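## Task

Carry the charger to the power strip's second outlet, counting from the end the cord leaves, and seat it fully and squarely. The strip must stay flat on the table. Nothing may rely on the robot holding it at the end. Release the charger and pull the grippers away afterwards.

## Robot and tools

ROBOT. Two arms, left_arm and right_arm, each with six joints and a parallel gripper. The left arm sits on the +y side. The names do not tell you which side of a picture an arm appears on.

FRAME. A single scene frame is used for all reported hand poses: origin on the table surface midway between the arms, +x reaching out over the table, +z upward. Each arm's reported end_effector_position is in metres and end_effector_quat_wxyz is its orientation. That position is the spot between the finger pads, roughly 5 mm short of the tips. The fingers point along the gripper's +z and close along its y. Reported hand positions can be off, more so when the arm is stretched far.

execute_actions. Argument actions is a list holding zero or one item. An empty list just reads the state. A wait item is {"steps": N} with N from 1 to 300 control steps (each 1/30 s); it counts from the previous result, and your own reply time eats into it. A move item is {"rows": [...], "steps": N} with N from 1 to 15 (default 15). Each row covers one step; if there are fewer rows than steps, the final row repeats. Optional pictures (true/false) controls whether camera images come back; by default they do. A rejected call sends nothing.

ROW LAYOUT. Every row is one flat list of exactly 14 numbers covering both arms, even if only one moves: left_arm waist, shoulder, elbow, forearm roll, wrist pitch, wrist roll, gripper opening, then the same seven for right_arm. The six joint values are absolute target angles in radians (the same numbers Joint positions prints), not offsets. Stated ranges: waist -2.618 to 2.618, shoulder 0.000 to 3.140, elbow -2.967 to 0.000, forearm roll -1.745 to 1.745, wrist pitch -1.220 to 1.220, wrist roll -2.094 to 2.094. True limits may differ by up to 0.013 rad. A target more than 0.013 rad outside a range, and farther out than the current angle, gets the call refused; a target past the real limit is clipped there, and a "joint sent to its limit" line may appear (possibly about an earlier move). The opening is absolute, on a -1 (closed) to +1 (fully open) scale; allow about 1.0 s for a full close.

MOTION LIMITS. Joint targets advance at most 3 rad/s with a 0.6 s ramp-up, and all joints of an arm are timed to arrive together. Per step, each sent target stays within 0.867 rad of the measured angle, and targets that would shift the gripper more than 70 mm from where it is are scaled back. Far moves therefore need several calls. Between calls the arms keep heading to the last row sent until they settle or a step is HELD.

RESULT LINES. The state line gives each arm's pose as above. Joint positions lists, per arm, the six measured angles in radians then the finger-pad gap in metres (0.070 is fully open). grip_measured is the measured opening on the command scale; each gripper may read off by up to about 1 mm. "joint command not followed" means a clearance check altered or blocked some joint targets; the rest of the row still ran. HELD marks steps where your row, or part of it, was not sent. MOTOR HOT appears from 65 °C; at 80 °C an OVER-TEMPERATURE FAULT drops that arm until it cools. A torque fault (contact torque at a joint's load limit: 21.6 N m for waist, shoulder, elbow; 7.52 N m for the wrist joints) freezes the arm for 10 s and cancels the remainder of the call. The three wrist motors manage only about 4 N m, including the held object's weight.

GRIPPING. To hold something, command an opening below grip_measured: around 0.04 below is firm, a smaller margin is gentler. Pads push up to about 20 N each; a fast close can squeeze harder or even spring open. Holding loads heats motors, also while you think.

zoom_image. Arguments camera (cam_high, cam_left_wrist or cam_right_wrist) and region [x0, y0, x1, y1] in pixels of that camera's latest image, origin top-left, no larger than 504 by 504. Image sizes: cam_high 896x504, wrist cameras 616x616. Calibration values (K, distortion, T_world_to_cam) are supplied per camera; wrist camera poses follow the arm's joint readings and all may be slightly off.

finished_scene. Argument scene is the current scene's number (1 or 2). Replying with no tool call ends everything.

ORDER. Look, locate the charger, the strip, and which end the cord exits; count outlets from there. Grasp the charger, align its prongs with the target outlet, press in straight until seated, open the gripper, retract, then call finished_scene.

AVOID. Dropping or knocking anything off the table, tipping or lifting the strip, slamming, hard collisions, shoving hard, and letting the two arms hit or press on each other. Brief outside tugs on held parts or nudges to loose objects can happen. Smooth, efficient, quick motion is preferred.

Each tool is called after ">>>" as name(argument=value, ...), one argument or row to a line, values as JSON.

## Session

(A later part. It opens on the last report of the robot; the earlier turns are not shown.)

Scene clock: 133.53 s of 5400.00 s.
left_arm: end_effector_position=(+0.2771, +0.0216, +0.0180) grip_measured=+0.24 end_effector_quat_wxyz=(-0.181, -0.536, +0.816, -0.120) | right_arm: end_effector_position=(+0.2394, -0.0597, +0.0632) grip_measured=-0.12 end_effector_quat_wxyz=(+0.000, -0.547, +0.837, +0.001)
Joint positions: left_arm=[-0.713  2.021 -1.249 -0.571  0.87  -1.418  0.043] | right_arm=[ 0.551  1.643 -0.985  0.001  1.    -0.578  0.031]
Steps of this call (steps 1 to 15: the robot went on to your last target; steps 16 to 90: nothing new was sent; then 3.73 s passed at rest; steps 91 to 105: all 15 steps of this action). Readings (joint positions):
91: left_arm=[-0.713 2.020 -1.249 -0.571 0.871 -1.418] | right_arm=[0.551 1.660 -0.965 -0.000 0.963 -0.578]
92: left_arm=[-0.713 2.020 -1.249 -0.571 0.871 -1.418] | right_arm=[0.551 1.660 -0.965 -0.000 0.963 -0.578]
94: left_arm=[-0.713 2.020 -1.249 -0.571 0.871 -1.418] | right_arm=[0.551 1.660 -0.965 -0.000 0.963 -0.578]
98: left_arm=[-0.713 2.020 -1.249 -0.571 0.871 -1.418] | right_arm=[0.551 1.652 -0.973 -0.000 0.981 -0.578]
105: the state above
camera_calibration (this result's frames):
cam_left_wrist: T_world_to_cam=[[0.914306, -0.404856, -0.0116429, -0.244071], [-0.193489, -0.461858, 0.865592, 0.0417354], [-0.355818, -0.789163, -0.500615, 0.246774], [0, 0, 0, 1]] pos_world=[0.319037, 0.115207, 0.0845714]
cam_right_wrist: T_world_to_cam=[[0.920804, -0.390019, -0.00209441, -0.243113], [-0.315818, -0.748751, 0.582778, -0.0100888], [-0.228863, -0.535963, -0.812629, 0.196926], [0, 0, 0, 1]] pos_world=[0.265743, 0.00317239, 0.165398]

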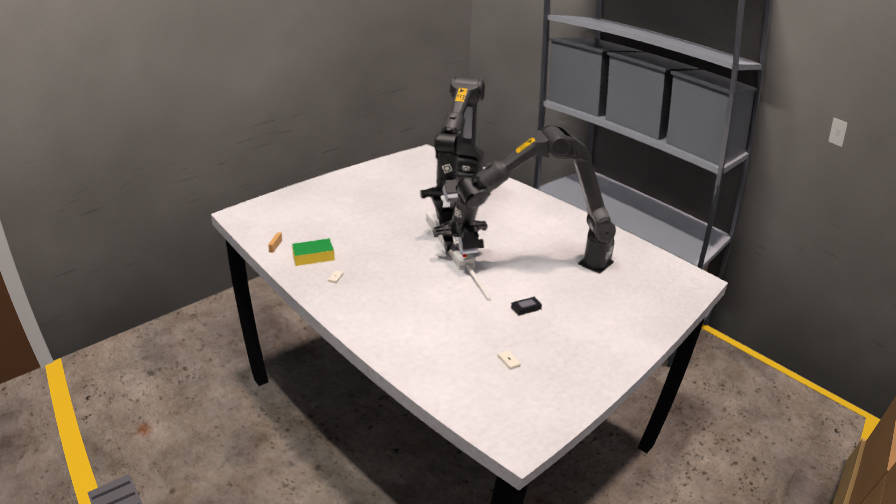

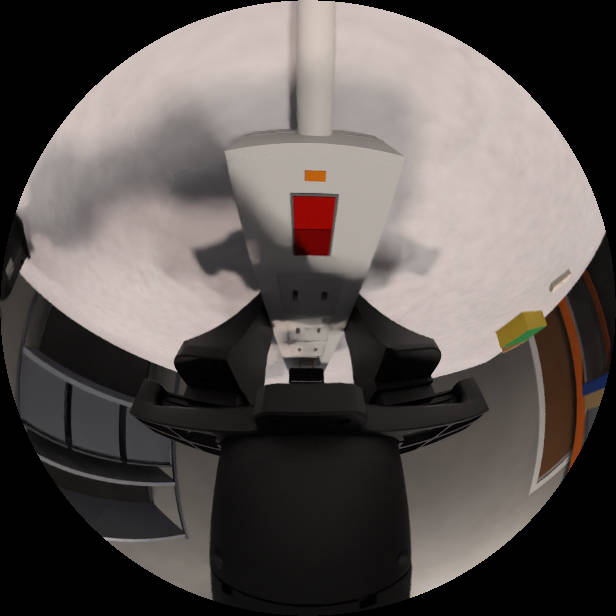

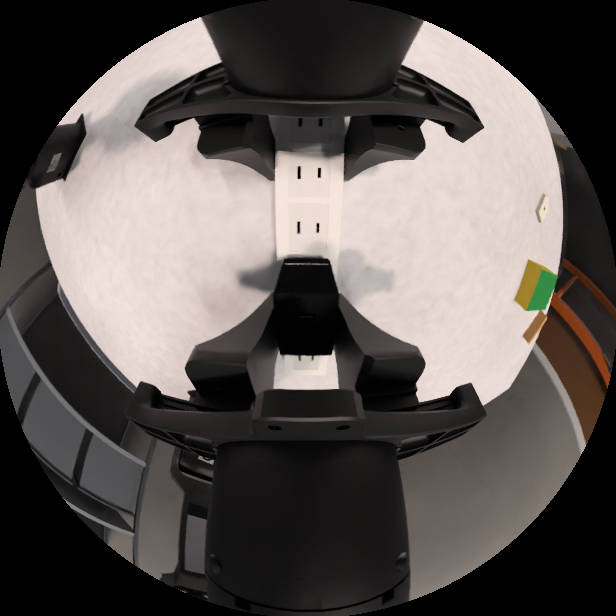

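>>> execute_actions(
  actions=[
    {"rows":[[-0.7127,2.02,-1.249,-0.5705,0.871,-1.4177,0.18,0.551,1.620,-1.0225,0,1.0605,-0.578,-0.18]],"steps":15},
  ],
  pictures=false,
)

>>> execute_actions(
  actions=[
    {"rows":[[-0.7127,2.02,-1.249,-0.5705,0.871,-1.4177,0.8,0.551,1.620,-1.0225,0,1.0605,-0.578,-0.18]],"steps":12},
  ],
)

>>> zoom_image(
  camera="cam_right_wrist",
  region=[250, 160, 370, 280],
)

>>> zoom_image(
  camera="cam_left_wrist",
  region=[260, 300, 360, 400],
)

Scene clock: 139.63 s of 5400.00 s.
left_arm: end_effector_position=(+0.2773, +0.0219, +0.0182) grip_measured=+0.24 end_effector_quat_wxyz=(-0.181, -0.536, +0.816, -0.120) | right_arm: end_effector_position=(+0.2399, -0.0598, +0.0784) grip_measured=-0.12 end_effector_quat_wxyz=(+0.000, -0.547, +0.837, +0.000)
Joint positions: left_arm=[-0.713  2.02  -1.249 -0.57   0.871 -1.418  0.043] | right_arm=[ 0.551  1.62  -1.023  0.001  1.061 -0.578  0.031]
Steps of this call (steps 1 to 15: the robot went on to your last target; steps 16 to 90: nothing new was sent; then 2.60 s passed at rest; steps 91 to 105: all 15 steps of this action). Readings (joint positions):
91: left_arm=[-0.713 2.020 -1.249 -0.570 0.871 -1.418] | right_arm=[0.551 1.646 -0.983 0.000 0.996 -0.578]
92: left_arm=[-0.713 2.020 -1.249 -0.570 0.871 -1.418] | right_arm=[0.551 1.645 -0.985 0.000 0.999 -0.578]
94: left_arm=[-0.713 2.020 -1.249 -0.570 0.871 -1.418] | right_arm=[0.551 1.635 -1.000 0.000 1.026 -0.578]
98: left_arm=[-0.713 2.020 -1.249 -0.570 0.871 -1.418] | right_arm=[0.551 1.618 -1.024 0.002 1.065 -0.578]
105: the state above

Scene clock: 140.03 s of 5400.00 s.
left_arm: end_effector_position=(+0.2773, +0.0225, +0.0172) grip_measured=+0.80 end_effector_quat_wxyz=(-0.181, -0.537, +0.815, -0.118) | right_arm: end_effector_position=(+0.2398, -0.0599, +0.0781) grip_measured=-0.12 end_effector_quat_wxyz=(+0.000, -0.548, +0.837, +0.000)
Joint positions: left_arm=[-0.712  2.022 -1.248 -0.569  0.87  -1.419  0.063] | right_arm=[ 0.551  1.62  -1.023  0.     1.061 -0.578  0.031]
Steps of this call (steps 1 to 12: all 12 steps of this action). Readings (joint positions):
1: left_arm=[-0.713 2.020 -1.249 -0.570 0.870 -1.418] | right_arm=[0.551 1.620 -1.023 0.000 1.061 -0.578]
2: left_arm=[-0.712 2.021 -1.248 -0.568 0.869 -1.418] | right_arm=[0.551 1.620 -1.023 0.000 1.061 -0.578]
4: left_arm=[-0.712 2.022 -1.247 -0.568 0.869 -1.419] | right_arm=[0.551 1.620 -1.023 0.000 1.061 -0.578]
8: left_arm=[-0.712 2.022 -1.247 -0.568 0.869 -1.419] | right_arm=[0.551 1.620 -1.023 0.000 1.061 -0.578]
12: the state above
camera_calibration (this result's frames):
cam_left_wrist: T_world_to_cam=[[0.914802, -0.403663, -0.013897, -0.243988], [-0.19174, -0.464299, 0.864675, 0.042474], [-0.35549, -0.788342, -0.50214, 0.24707], [0, 0, 0, 1]] pos_world=[0.319176, 0.116008, 0.083947]
cam_right_wrist: T_world_to_cam=[[0.920853, -0.389907, -0.00149232, -0.243559], [-0.315829, -0.748133, 0.583566, -0.0188064], [-0.228653, -0.536907, -0.812064, 0.208805], [0, 0, 0, 1]] pos_world=[0.266086, 0.00307385, 0.180174]

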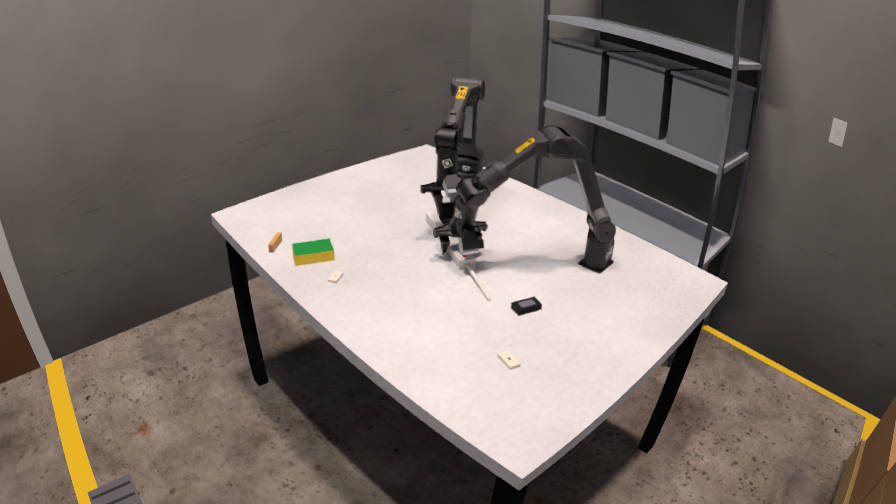

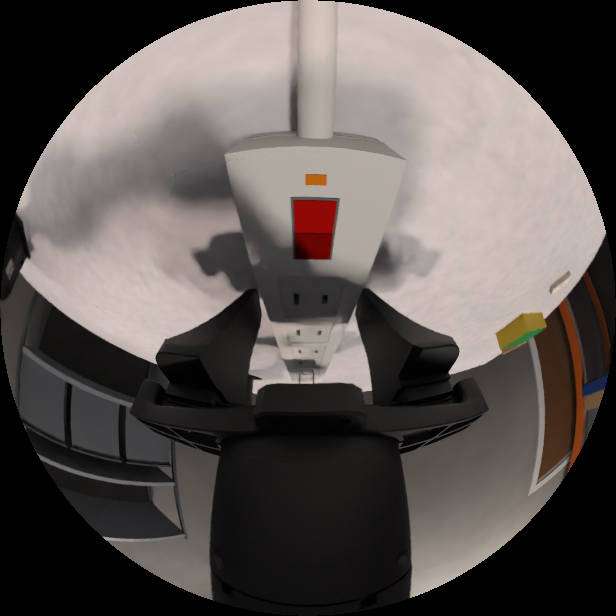

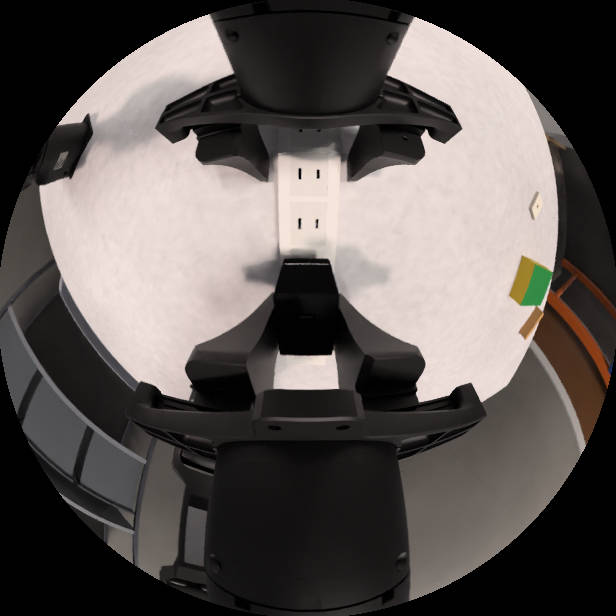

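Region (250, 160, 370, 280) of cam_right_wrist's 616x616 image, scaled by 4.200, with more detail than that image has.

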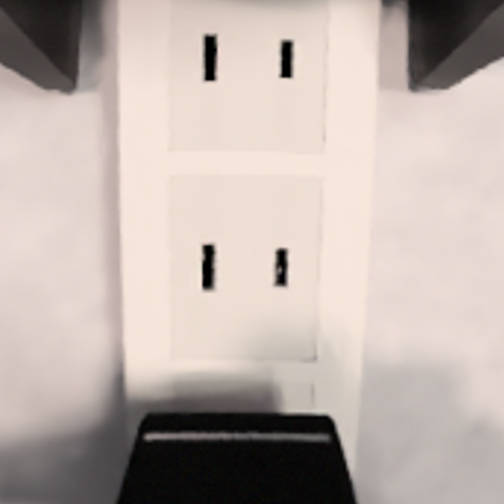

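Region (260, 300, 360, 400) of cam_left_wrist's 616x616 image, scaled by 5.040, with more detail than that image has.

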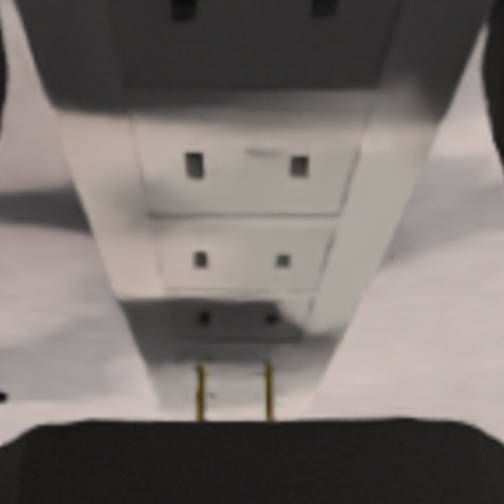

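>>> execute_actions(
  actions=[
    {"rows":[[-0.497,1.9958,-1.2111,-0.547,0.9495,-1.232,0.8,0.551,1.620,-1.0225,0,1.0605,-0.578,-0.18]],"steps":8},
  ],
  pictures=false,
)

>>> execute_actions(
  actions=[
    {"rows":[[-0.497,1.9958,-1.2111,-0.547,0.9495,-1.232,0.8,0.6674,1.8378,-1.3179,0,1.1381,-0.452,-0.18]],"steps":15},
  ],
  pictures=false,
)

>>> execute_actions(
  actions=[
    {"steps":20},
  ],
)

>>> zoom_image(
  camera="cam_right_wrist",
  region=[250, 160, 370, 280],
)

>>> zoom_image(
  camera="cam_left_wrist",
  region=[260, 300, 360, 400],
)

Scene clock: 153.57 s of 5400.00 s.
left_arm: end_effector_position=(+0.3007, +0.0699, +0.0189) grip_measured=+0.80 end_effector_quat_wxyz=(-0.180, -0.536, +0.816, -0.119) | right_arm: end_effector_position=(+0.2397, -0.0599, +0.0781) grip_measured=-0.12 end_effector_quat_wxyz=(-0.000, -0.548, +0.837, -0.000)
Joint positions: left_arm=[-0.567  2.004 -1.224 -0.555  0.924 -1.291  0.063] | right_arm=[ 0.551  1.62  -1.022 -0.     1.06  -0.578  0.031]
Steps of this call (steps 1 to 15: the robot went on to your last target; steps 16 to 90: nothing new was sent; then 10.27 s passed at rest; steps 91 to 98: all 8 steps of this action). Readings (joint positions):
91: left_arm=[-0.713 2.020 -1.249 -0.571 0.871 -1.418] | right_arm=[0.551 1.620 -1.022 -0.000 1.060 -0.578]
92: left_arm=[-0.710 2.020 -1.249 -0.571 0.873 -1.414] | right_arm=[0.551 1.620 -1.022 -0.000 1.060 -0.578]
94: left_arm=[-0.684 2.017 -1.246 -0.569 0.882 -1.391] | right_arm=[0.551 1.620 -1.022 -0.000 1.060 -0.578]
98: the state above

Scene clock: 154.07 s of 5400.00 s.
left_arm: end_effector_position=(+0.3084, +0.0935, +0.0193) grip_measured=+0.80 end_effector_quat_wxyz=(-0.181, -0.536, +0.816, -0.119) | right_arm: end_effector_position=(+0.2713, +0.0098, +0.0781) grip_measured=-0.12 end_effector_quat_wxyz=(+0.000, -0.544, +0.839, -0.000)
Joint positions: left_arm=[-0.498  1.995 -1.211 -0.547  0.95  -1.232  0.063] | right_arm=[ 0.669  1.839 -1.32  -0.     1.138 -0.452  0.031]
Steps of this call (steps 1 to 15: all 15 steps of this action). Readings (joint positions):
1: left_arm=[-0.539 2.001 -1.219 -0.551 0.933 -1.268] | right_arm=[0.551 1.620 -1.022 -0.000 1.060 -0.578]
2: left_arm=[-0.518 1.998 -1.215 -0.549 0.941 -1.251] | right_arm=[0.553 1.623 -1.025 -0.000 1.061 -0.577]
4: left_arm=[-0.496 1.996 -1.211 -0.547 0.949 -1.233] | right_arm=[0.563 1.643 -1.050 -0.000 1.068 -0.566]
8: left_arm=[-0.497 1.995 -1.211 -0.546 0.950 -1.231] | right_arm=[0.610 1.732 -1.173 -0.000 1.100 -0.514]
15: the state above

Scene clock: 154.73 s of 5400.00 s.
left_arm: end_effector_position=(+0.3086, +0.0936, +0.0193) grip_measured=+0.80 end_effector_quat_wxyz=(-0.181, -0.536, +0.816, -0.119) | right_arm: end_effector_position=(+0.2712, +0.0092, +0.0782) grip_measured=-0.12 end_effector_quat_wxyz=(-0.000, -0.544, +0.839, -0.000)
Joint positions: left_arm=[-0.497  1.995 -1.211 -0.547  0.95  -1.232  0.063] | right_arm=[ 0.667  1.838 -1.318 -0.     1.138 -0.452  0.031]
Steps of this call (steps 1 to 15: the robot went on to your last target; steps 16 to 20: nothing new was sent). Readings (joint positions):
1: left_arm=[-0.498 1.995 -1.211 -0.547 0.950 -1.232] | right_arm=[0.669 1.839 -1.319 -0.000 1.138 -0.452]
2: left_arm=[-0.498 1.995 -1.211 -0.547 0.950 -1.232] | right_arm=[0.669 1.839 -1.319 -0.000 1.138 -0.452]
4: left_arm=[-0.498 1.995 -1.211 -0.547 0.950 -1.232] | right_arm=[0.669 1.838 -1.319 -0.000 1.138 -0.452]
8: left_arm=[-0.498 1.995 -1.211 -0.547 0.950 -1.232] | right_arm=[0.668 1.838 -1.318 -0.000 1.138 -0.452]
20: the state above
All arms were judged still, so your last target was given up. Only a new action makes them travel on or press farther. Fingers that are still opening or closing keep moving.
camera_calibration (this result's frames):
cam_left_wrist: T_world_to_cam=[[0.914337, -0.404721, -0.0137395, -0.243667], [-0.191956, -0.463039, 0.865302, 0.07966], [-0.356568, -0.788541, -0.501062, 0.315569], [0, 0, 0, 1]] pos_world=[0.350607, 0.187108, 0.085842]
cam_right_wrist: T_world_to_cam=[[0.917125, -0.398596, -0.00155372, -0.244473], [-0.322807, -0.745019, 0.583731, 0.0445931], [-0.23383, -0.534853, -0.811946, 0.254586], [0, 0, 0, 1]] pos_world=[0.298137, 0.071943, 0.1803]

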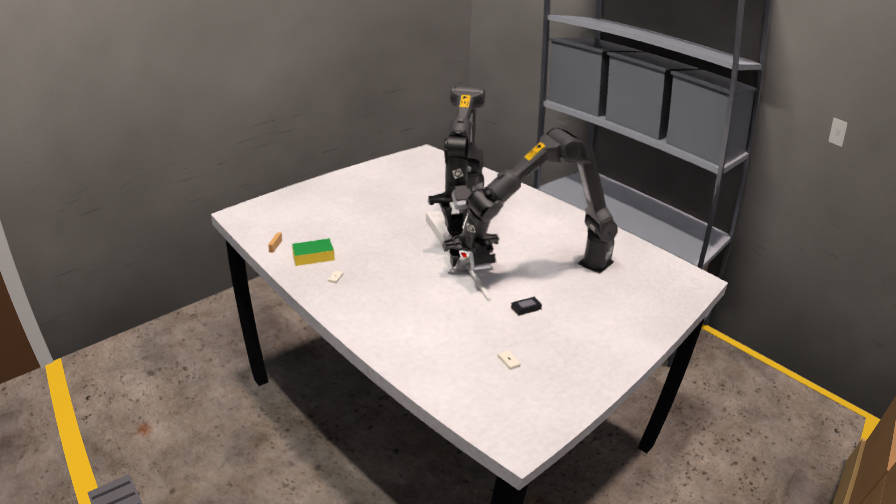

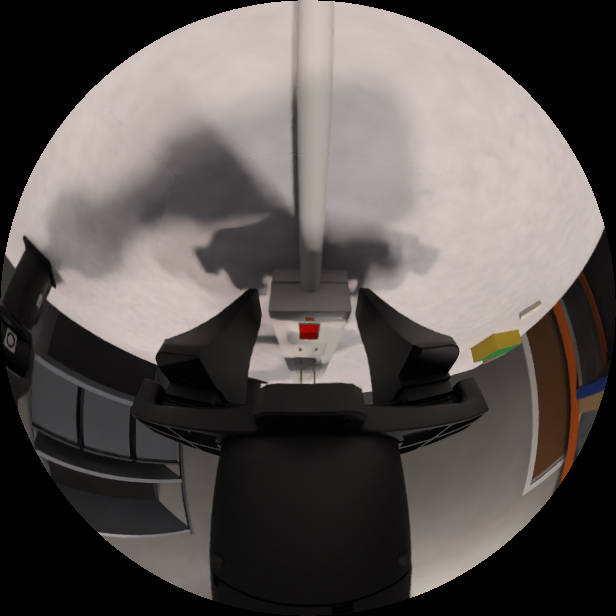

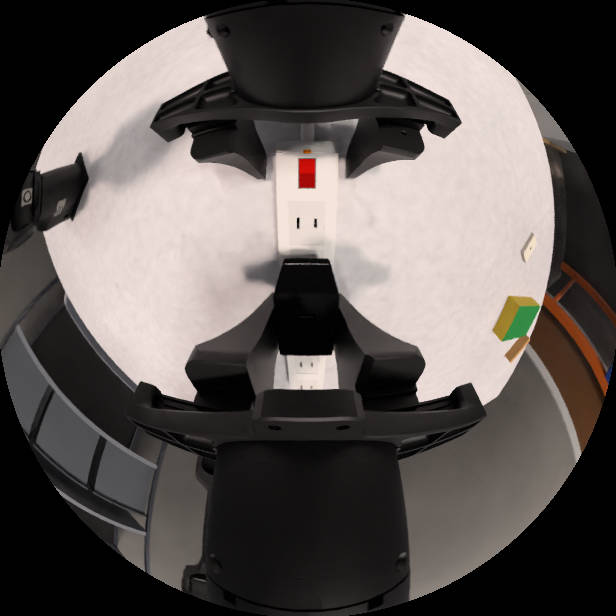

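Region (250, 160, 370, 280) of cam_right_wrist's 616x616 image, scaled by 4.200, with more detail than that image has.

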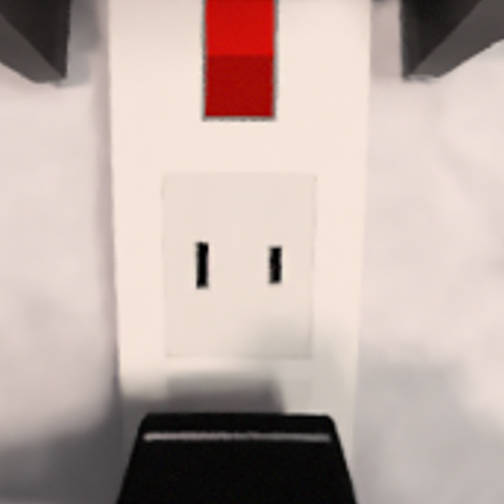

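Region (260, 300, 360, 400) of cam_left_wrist's 616x616 image, scaled by 5.040, with more detail than that image has.

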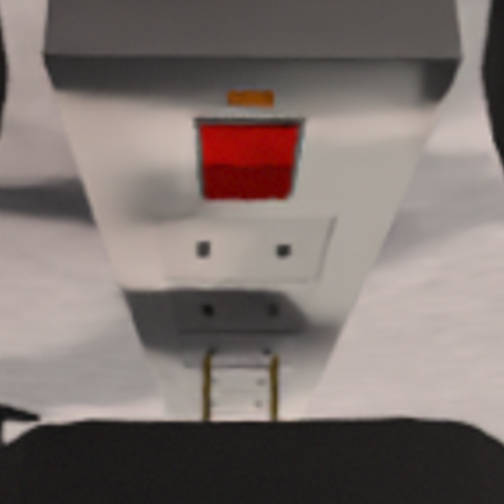

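>>> execute_actions(
  actions=[
    {"rows":[[-0.497,1.9958,-1.2111,-0.547,0.9495,-1.232,0.8,0.6678,1.8474,-1.3025,0,1.1131,-0.452,-0.18]],"steps":15},
  ],
)

>>> zoom_image(
  camera="cam_left_wrist",
  region=[280, 335, 340, 395],
)

Scene clock: 159.57 s of 5400.00 s.
left_arm: end_effector_position=(+0.3086, +0.0936, +0.0192) grip_measured=+0.80 end_effector_quat_wxyz=(-0.181, -0.536, +0.816, -0.119) | right_arm: end_effector_position=(+0.2713, +0.0093, +0.0710) grip_measured=-0.12 end_effector_quat_wxyz=(-0.000, -0.544, +0.839, -0.000)
Joint positions: left_arm=[-0.497  1.996 -1.211 -0.547  0.949 -1.232  0.063] | right_arm=[ 0.667  1.848 -1.302  0.     1.113 -0.452  0.031]
Steps of this call (steps 1 to 90: nothing new was sent; then 1.33 s passed at rest; steps 91 to 105: all 15 steps of this action). Readings (joint positions):
91: left_arm=[-0.497 1.996 -1.211 -0.547 0.949 -1.232] | right_arm=[0.667 1.838 -1.318 0.000 1.138 -0.452]
92: left_arm=[-0.497 1.996 -1.211 -0.547 0.949 -1.232] | right_arm=[0.667 1.838 -1.316 0.000 1.134 -0.452]
94: left_arm=[-0.497 1.996 -1.211 -0.547 0.949 -1.232] | right_arm=[0.667 1.845 -1.304 0.000 1.114 -0.452]
98: left_arm=[-0.497 1.996 -1.211 -0.547 0.949 -1.232] | right_arm=[0.667 1.848 -1.300 0.000 1.112 -0.452]
105: the state above
camera_calibration (this result's frames):
cam_left_wrist: T_world_to_cam=[[0.914358, -0.404669, -0.0138761, -0.243732], [-0.19182, -0.463094, 0.865303, 0.079709], [-0.356587, -0.788535, -0.501057, 0.315544], [0, 0, 0, 1]] pos_world=[0.350667, 0.187099, 0.0857511]
cam_right_wrist: T_world_to_cam=[[0.917103, -0.398646, -0.00194353, -0.244511], [-0.322475, -0.744718, 0.584298, 0.048775], [-0.234375, -0.535235, -0.811537, 0.248861], [0, 0, 0, 1]] pos_world=[0.298297, 0.0720494, 0.172985]

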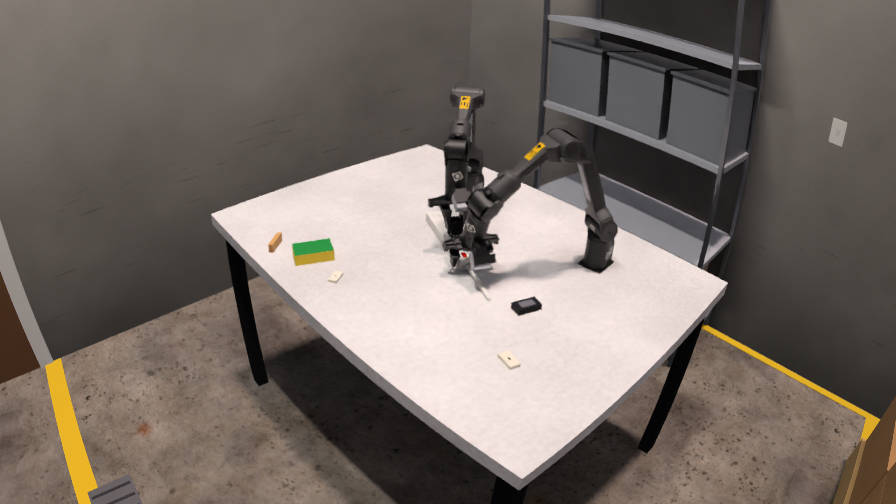

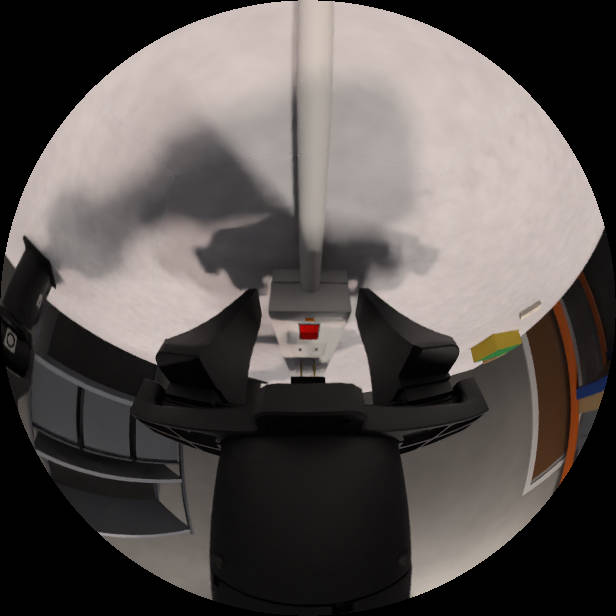

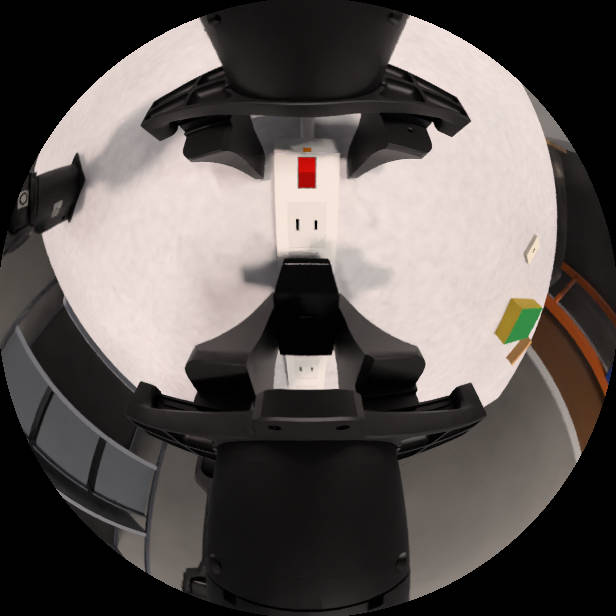

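Region (280, 335, 340, 395) of cam_left_wrist's 616x616 image, scaled by 8.400, with more detail than that image has.

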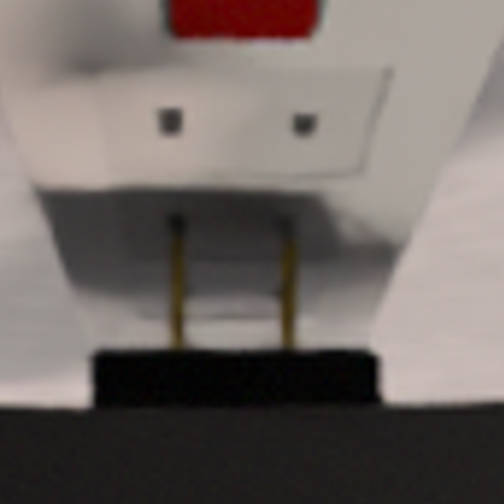

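Aligned. Lower to 0.064.

>>> execute_actions(
  actions=[
    {"rows":[[-0.497,1.9958,-1.2111,-0.547,0.9495,-1.232,0.8,0.6682,1.8487,-1.3001,0,1.1094,-0.452,-0.18],[-0.497,1.9958,-1.2111,-0.547,0.9495,-1.232,0.8,0.6682,1.85,-1.2978,0,1.1057,-0.452,-0.18],[-0.497,1.9958,-1.2111,-0.547,0.9495,-1.232,0.8,0.6682,1.8514,-1.2954,0,1.102,-0.452,-0.18],[-0.497,1.9958,-1.2111,-0.547,0.9495,-1.232,0.8,0.6682,1.8527,-1.293,0,1.0984,-0.452,-0.18],[-0.497,1.9958,-1.2111,-0.547,0.9495,-1.232,0.8,0.6682,1.854,-1.2907,0,1.0947,-0.452,-0.18],[-0.497,1.9958,-1.2111,-0.547,0.9495,-1.232,0.8,0.6682,1.8554,-1.2885,0,1.0911,-0.452,-0.18],[-0.497,1.9958,-1.2111,-0.547,0.9495,-1.232,0.8,0.6682,1.8568,-1.2863,0,1.0875,-0.452,-0.18]],"steps":15},
  ],
)

>>> zoom_image(
  camera="cam_left_wrist",
  region=[280, 335, 340, 395],
)

Scene clock: 165.60 s of 5400.00 s.
left_arm: end_effector_position=(+0.3086, +0.0936, +0.0192) grip_measured=+0.80 end_effector_quat_wxyz=(-0.181, -0.536, +0.816, -0.119) | right_arm: end_effector_position=(+0.2718, +0.0101, +0.0675) grip_measured=-0.12 end_effector_quat_wxyz=(+0.003, -0.544, +0.839, +0.000)
Joint positions: left_arm=[-0.497  1.996 -1.211 -0.547  0.949 -1.232  0.063] | right_arm=[ 0.668  1.85  -1.29   0.     1.092 -0.452  0.031]
Steps of this call (steps 1 to 15: the robot went on to your last target; steps 16 to 90: nothing new was sent; then 2.53 s passed at rest; steps 91 to 105: all 15 steps of this action). Readings (joint positions):
91: left_arm=[-0.497 1.996 -1.211 -0.547 0.949 -1.232] | right_arm=[0.668 1.847 -1.303 0.000 1.113 -0.452]
92: left_arm=[-0.497 1.996 -1.211 -0.547 0.949 -1.232] | right_arm=[0.668 1.848 -1.302 0.000 1.111 -0.452]
94: left_arm=[-0.497 1.996 -1.211 -0.547 0.949 -1.232] | right_arm=[0.668 1.850 -1.297 0.000 1.102 -0.452]
98: left_arm=[-0.497 1.996 -1.211 -0.547 0.949 -1.232] | right_arm=[0.668 1.850 -1.292 0.000 1.094 -0.452]
105: the state above
camera_calibration (this result's frames):
cam_left_wrist: T_world_to_cam=[[0.914358, -0.404669, -0.0138761, -0.243732], [-0.19182, -0.463094, 0.865303, 0.079709], [-0.356587, -0.788535, -0.501057, 0.315544], [0, 0, 0, 1]] pos_world=[0.350667, 0.187099, 0.0857511]
cam_right_wrist: T_world_to_cam=[[0.917445, -0.397862, 0.00114148, -0.244904], [-0.325001, -0.747772, 0.578974, 0.0526641], [-0.229498, -0.531548, -0.815345, 0.24551], [0, 0, 0, 1]] pos_world=[0.298146, 0.0724431, 0.169964]

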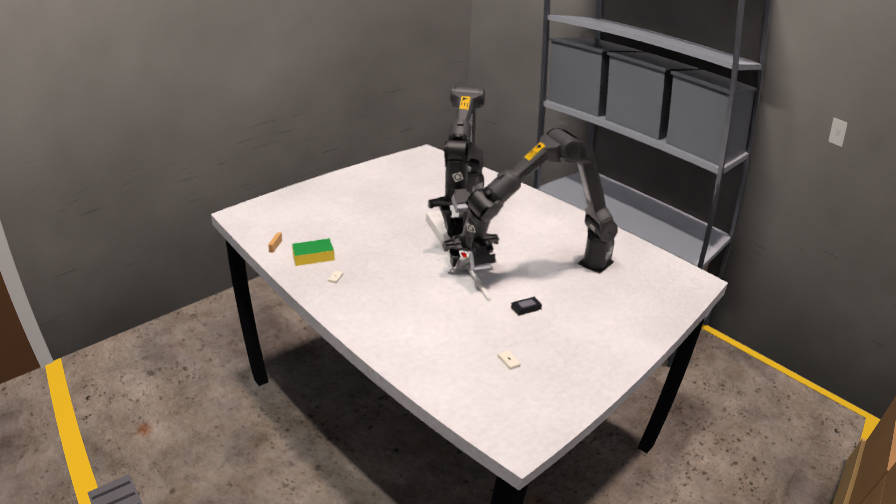

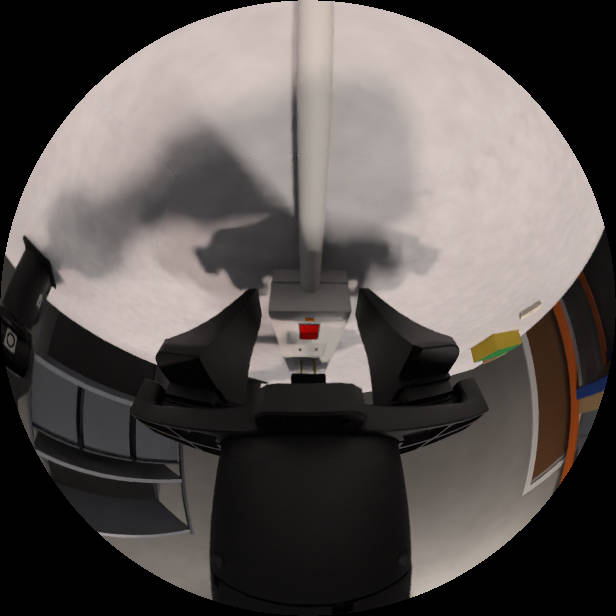

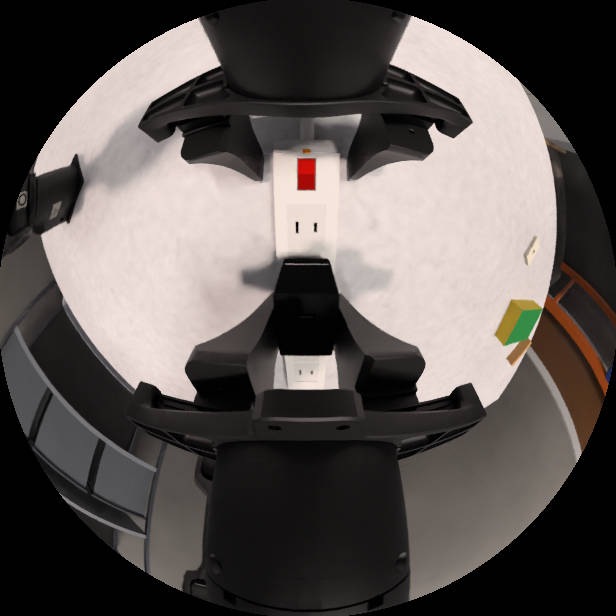

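Region (280, 335, 340, 395) of cam_left_wrist's 616x616 image, scaled by 8.400, with more detail than that image has.

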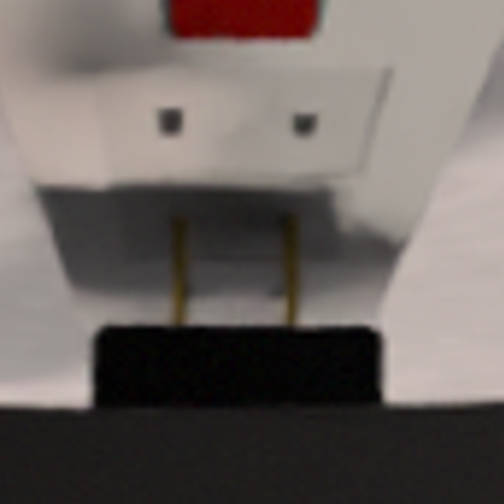

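>>> execute_actions(
  actions=[
    {"rows":[[-0.497,1.9958,-1.2111,-0.547,0.9495,-1.232,0.8,0.669,1.8474,-1.3015,0,1.1125,-0.452,-0.18]],"steps":15},
  ],
  pictures=false,
)

>>> execute_actions(
  actions=[
    {"steps":15},
  ],
)

>>> zoom_image(
  camera="cam_left_wrist",
  region=[280, 335, 340, 395],
)

>>> zoom_image(
  camera="cam_right_wrist",
  region=[250, 160, 370, 280],
)

Scene clock: 170.33 s of 5400.00 s.
left_arm: end_effector_position=(+0.3086, +0.0936, +0.0192) grip_measured=+0.80 end_effector_quat_wxyz=(-0.181, -0.536, +0.816, -0.119) | right_arm: end_effector_position=(+0.2709, +0.0093, +0.0696) grip_measured=-0.12 end_effector_quat_wxyz=(-0.002, -0.544, +0.839, -0.001)
Joint positions: left_arm=[-0.497  1.996 -1.211 -0.547  0.949 -1.232  0.063] | right_arm=[ 0.669  1.85  -1.3   -0.001  1.111 -0.452  0.031]
Steps of this call (steps 1 to 15: the robot went on to your last target; steps 16 to 110: nothing new was sent; then 0.57 s passed at rest; steps 111 to 125: all 15 steps of this action). Readings (joint positions):
111: left_arm=[-0.497 1.996 -1.211 -0.547 0.949 -1.232] | right_arm=[0.668 1.854 -1.286 -0.000 1.088 -0.452]
112: left_arm=[-0.497 1.996 -1.211 -0.547 0.949 -1.232] | right_arm=[0.668 1.854 -1.288 -0.000 1.090 -0.452]
114: left_arm=[-0.497 1.996 -1.211 -0.547 0.949 -1.232] | right_arm=[0.668 1.856 -1.295 -0.001 1.099 -0.452]
118: left_arm=[-0.497 1.996 -1.211 -0.547 0.949 -1.232] | right_arm=[0.668 1.857 -1.297 -0.001 1.103 -0.452]
125: the state above

Scene clock: 170.83 s of 5400.00 s.
left_arm: end_effector_position=(+0.3086, +0.0936, +0.0192) grip_measured=+0.80 end_effector_quat_wxyz=(-0.181, -0.536, +0.816, -0.119) | right_arm: end_effector_position=(+0.2710, +0.0097, +0.0710) grip_measured=-0.12 end_effector_quat_wxyz=(-0.000, -0.544, +0.839, -0.000)
Joint positions: left_arm=[-0.497  1.996 -1.211 -0.547  0.949 -1.232  0.063] | right_arm=[ 0.669  1.847 -1.301 -0.     1.112 -0.452  0.031]
Steps of this call (steps 1 to 15: the robot went on to your last target). Readings (joint positions):
1: left_arm=[-0.497 1.996 -1.211 -0.547 0.949 -1.232] | right_arm=[0.669 1.850 -1.300 -0.001 1.111 -0.452]
2: left_arm=[-0.497 1.996 -1.211 -0.547 0.949 -1.232] | right_arm=[0.669 1.849 -1.301 -0.001 1.112 -0.452]
4: left_arm=[-0.497 1.996 -1.211 -0.547 0.949 -1.232] | right_arm=[0.669 1.849 -1.301 -0.001 1.112 -0.452]
8: left_arm=[-0.497 1.996 -1.211 -0.547 0.949 -1.232] | right_arm=[0.669 1.848 -1.301 -0.000 1.112 -0.452]
15: the state above
All arms were judged still, so your last target was given up. Only a new action makes them travel on or press farther. Fingers that are still opening or closing keep moving.
camera_calibration (this result's frames):
cam_left_wrist: T_world_to_cam=[[0.914358, -0.404669, -0.013876, -0.243732], [-0.191821, -0.463094, 0.865303, 0.079709], [-0.356587, -0.788535, -0.501057, 0.315544], [0, 0, 0, 1]] pos_world=[0.350667, 0.187099, 0.0857511]
cam_right_wrist: T_world_to_cam=[[0.917749, -0.397158, -0.00171892, -0.244242], [-0.321478, -0.745396, 0.583983, 0.0487512], [-0.233215, -0.535397, -0.811764, 0.248736], [0, 0, 0, 1]] pos_world=[0.297834, 0.0725088, 0.173025]

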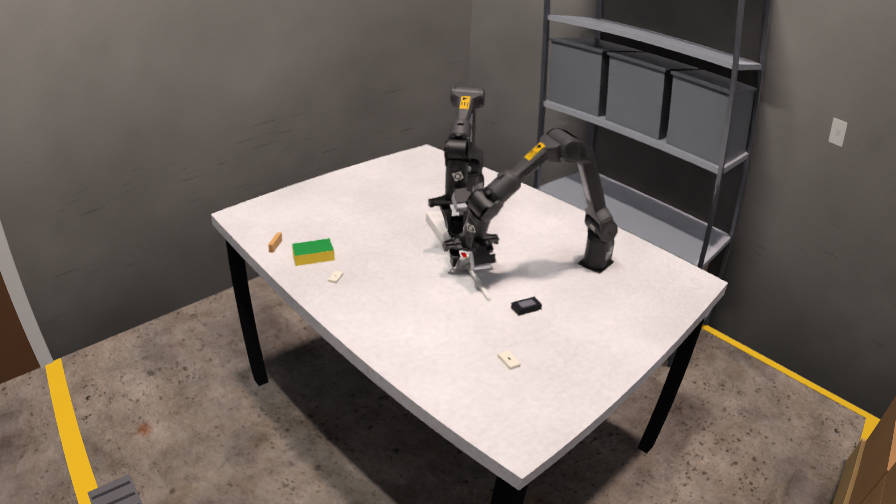

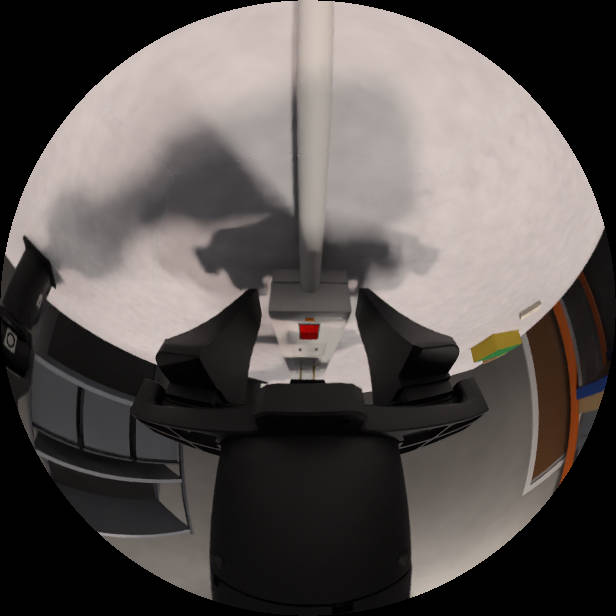

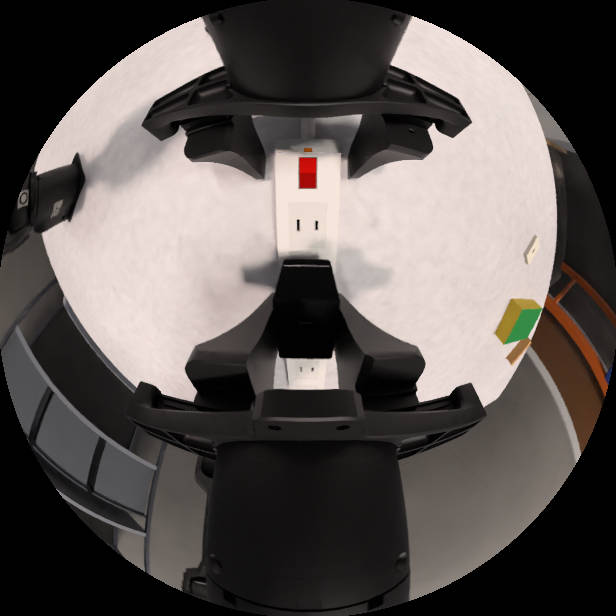

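Region (280, 335, 340, 395) of cam_left_wrist's 616x616 image, scaled by 8.400, with more detail than that image has.

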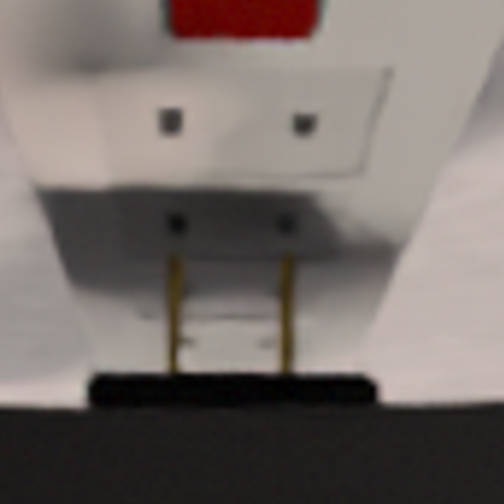

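Region (250, 160, 370, 280) of cam_right_wrist's 616x616 image, scaled by 4.200, with more detail than that image has.

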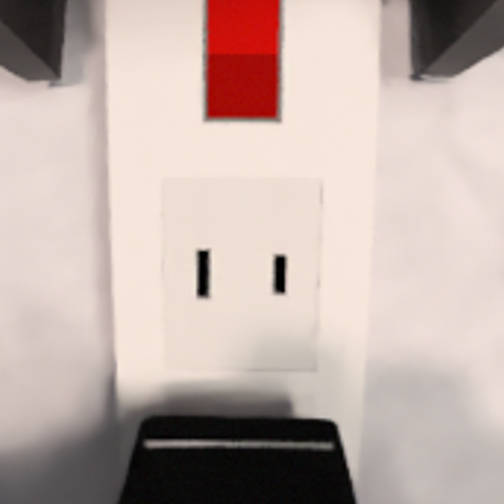

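>>> execute_actions(
  actions=[
    {"rows":[[-0.497,1.9958,-1.2111,-0.547,0.9495,-1.232,0.8,0.669,1.852,-1.2933,0,1.0996,-0.452,-0.18]],"steps":15},
  ],
  pictures=false,
)

>>> execute_actions(
  actions=[
    {"steps":15},
  ],
)

>>> zoom_image(
  camera="cam_left_wrist",
  region=[290, 345, 330, 385],
)

>>> zoom_image(
  camera="cam_high",
  region=[420, 200, 490, 270],
)

Scene clock: 177.80 s of 5400.00 s.
left_arm: end_effector_position=(+0.3086, +0.0936, +0.0192) grip_measured=+0.80 end_effector_quat_wxyz=(-0.181, -0.536, +0.816, -0.119) | right_arm: end_effector_position=(+0.2711, +0.0098, +0.0677) grip_measured=-0.12 end_effector_quat_wxyz=(+0.000, -0.544, +0.839, +0.000)
Joint positions: left_arm=[-0.497  1.996 -1.211 -0.547  0.949 -1.232  0.063] | right_arm=[ 0.669  1.852 -1.294  0.     1.1   -0.452  0.031]
Steps of this call (steps 1 to 90: nothing new was sent; then 3.47 s passed at rest; steps 91 to 105: all 15 steps of this action). Readings (joint positions):
91: left_arm=[-0.497 1.996 -1.211 -0.547 0.949 -1.232] | right_arm=[0.669 1.847 -1.302 0.000 1.112 -0.452]
92: left_arm=[-0.497 1.996 -1.211 -0.547 0.949 -1.232] | right_arm=[0.669 1.848 -1.301 0.000 1.110 -0.452]
94: left_arm=[-0.497 1.996 -1.211 -0.547 0.949 -1.232] | right_arm=[0.669 1.851 -1.295 0.000 1.099 -0.452]
98: left_arm=[-0.497 1.996 -1.211 -0.547 0.949 -1.232] | right_arm=[0.669 1.852 -1.295 0.000 1.099 -0.452]
105: the state above

Scene clock: 178.30 s of 5400.00 s.
left_arm: end_effector_position=(+0.3086, +0.0936, +0.0192) grip_measured=+0.80 end_effector_quat_wxyz=(-0.181, -0.536, +0.816, -0.119) | right_arm: end_effector_position=(+0.2710, +0.0097, +0.0675) grip_measured=-0.12 end_effector_quat_wxyz=(-0.000, -0.544, +0.839, -0.000)
Joint positions: left_arm=[-0.497  1.996 -1.211 -0.547  0.949 -1.232  0.063] | right_arm=[ 0.669  1.852 -1.293  0.     1.1   -0.452  0.031]
Steps of this call (steps 1 to 15: the robot went on to your last target). Readings (joint positions):
1: left_arm=[-0.497 1.996 -1.211 -0.547 0.949 -1.232] | right_arm=[0.669 1.852 -1.294 0.000 1.100 -0.452]
2: left_arm=[-0.497 1.996 -1.211 -0.547 0.949 -1.232] | right_arm=[0.669 1.852 -1.294 0.000 1.100 -0.452]
4: left_arm=[-0.497 1.996 -1.211 -0.547 0.949 -1.232] | right_arm=[0.669 1.852 -1.293 0.000 1.100 -0.452]
8: left_arm=[-0.497 1.996 -1.211 -0.547 0.949 -1.232] | right_arm=[0.669 1.852 -1.293 0.000 1.100 -0.452]
15: the state above
All arms were judged still, so your last target was given up. Only a new action makes them travel on or press farther. Fingers that are still opening or closing keep moving.
camera_calibration (this result's frames):
cam_left_wrist: T_world_to_cam=[[0.914358, -0.404669, -0.0138759, -0.243732], [-0.191821, -0.463094, 0.865303, 0.079709], [-0.356587, -0.788535, -0.501057, 0.315544], [0, 0, 0, 1]] pos_world=[0.350667, 0.187099, 0.0857511]
cam_right_wrist: T_world_to_cam=[[0.917741, -0.397176, -0.00164131, -0.244266], [-0.321584, -0.745485, 0.583811, 0.0508689], [-0.233099, -0.53526, -0.811888, 0.245916], [0, 0, 0, 1]] pos_world=[0.297854, 0.0725342, 0.169557]

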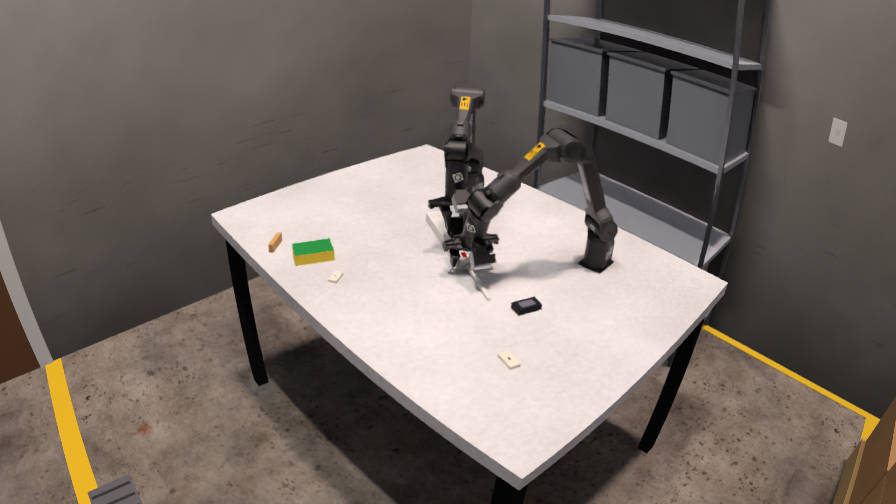

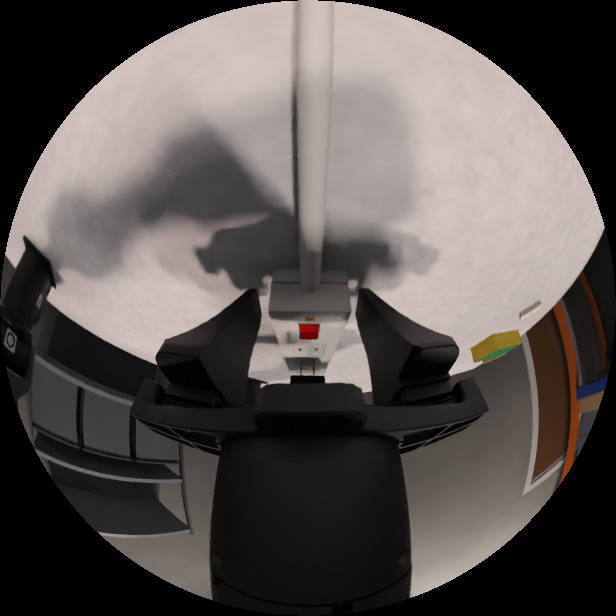

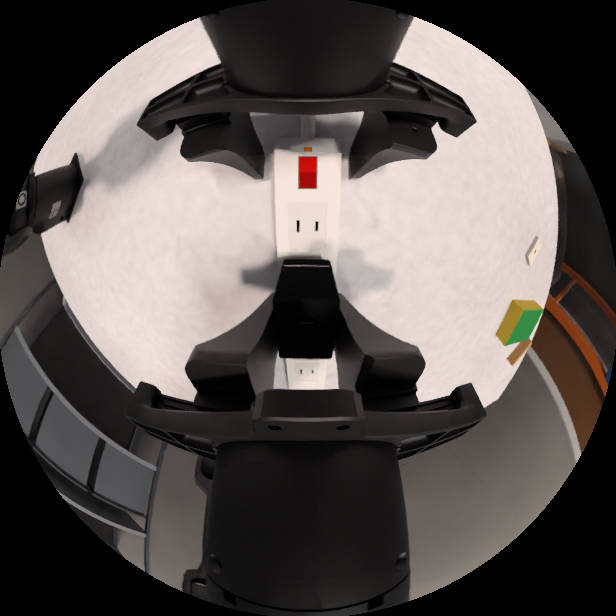

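Region (290, 345, 330, 385) of cam_left_wrist's 616x616 image, scaled by 12.600, with more detail than that image has.

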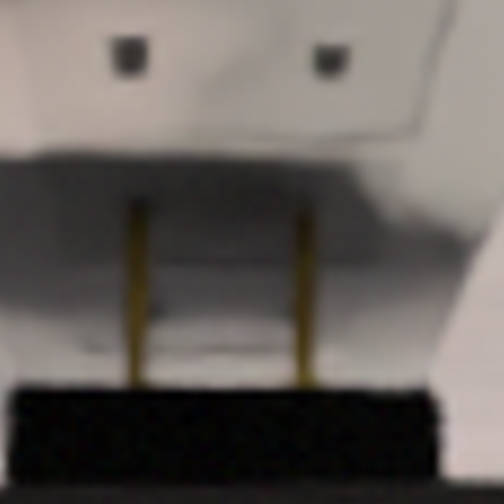

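Region (420, 200, 490, 270) of cam_high's 896x504 image, scaled by 7.200, with more detail than that image has.

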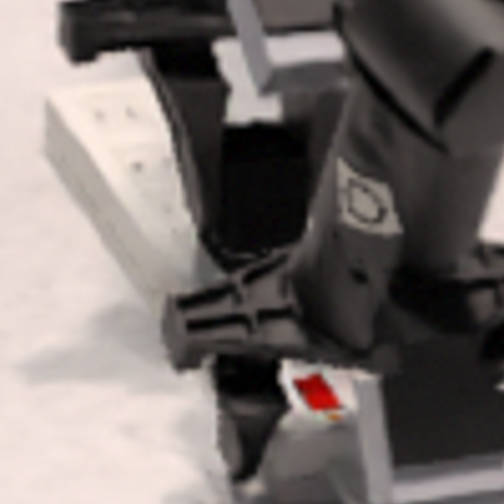

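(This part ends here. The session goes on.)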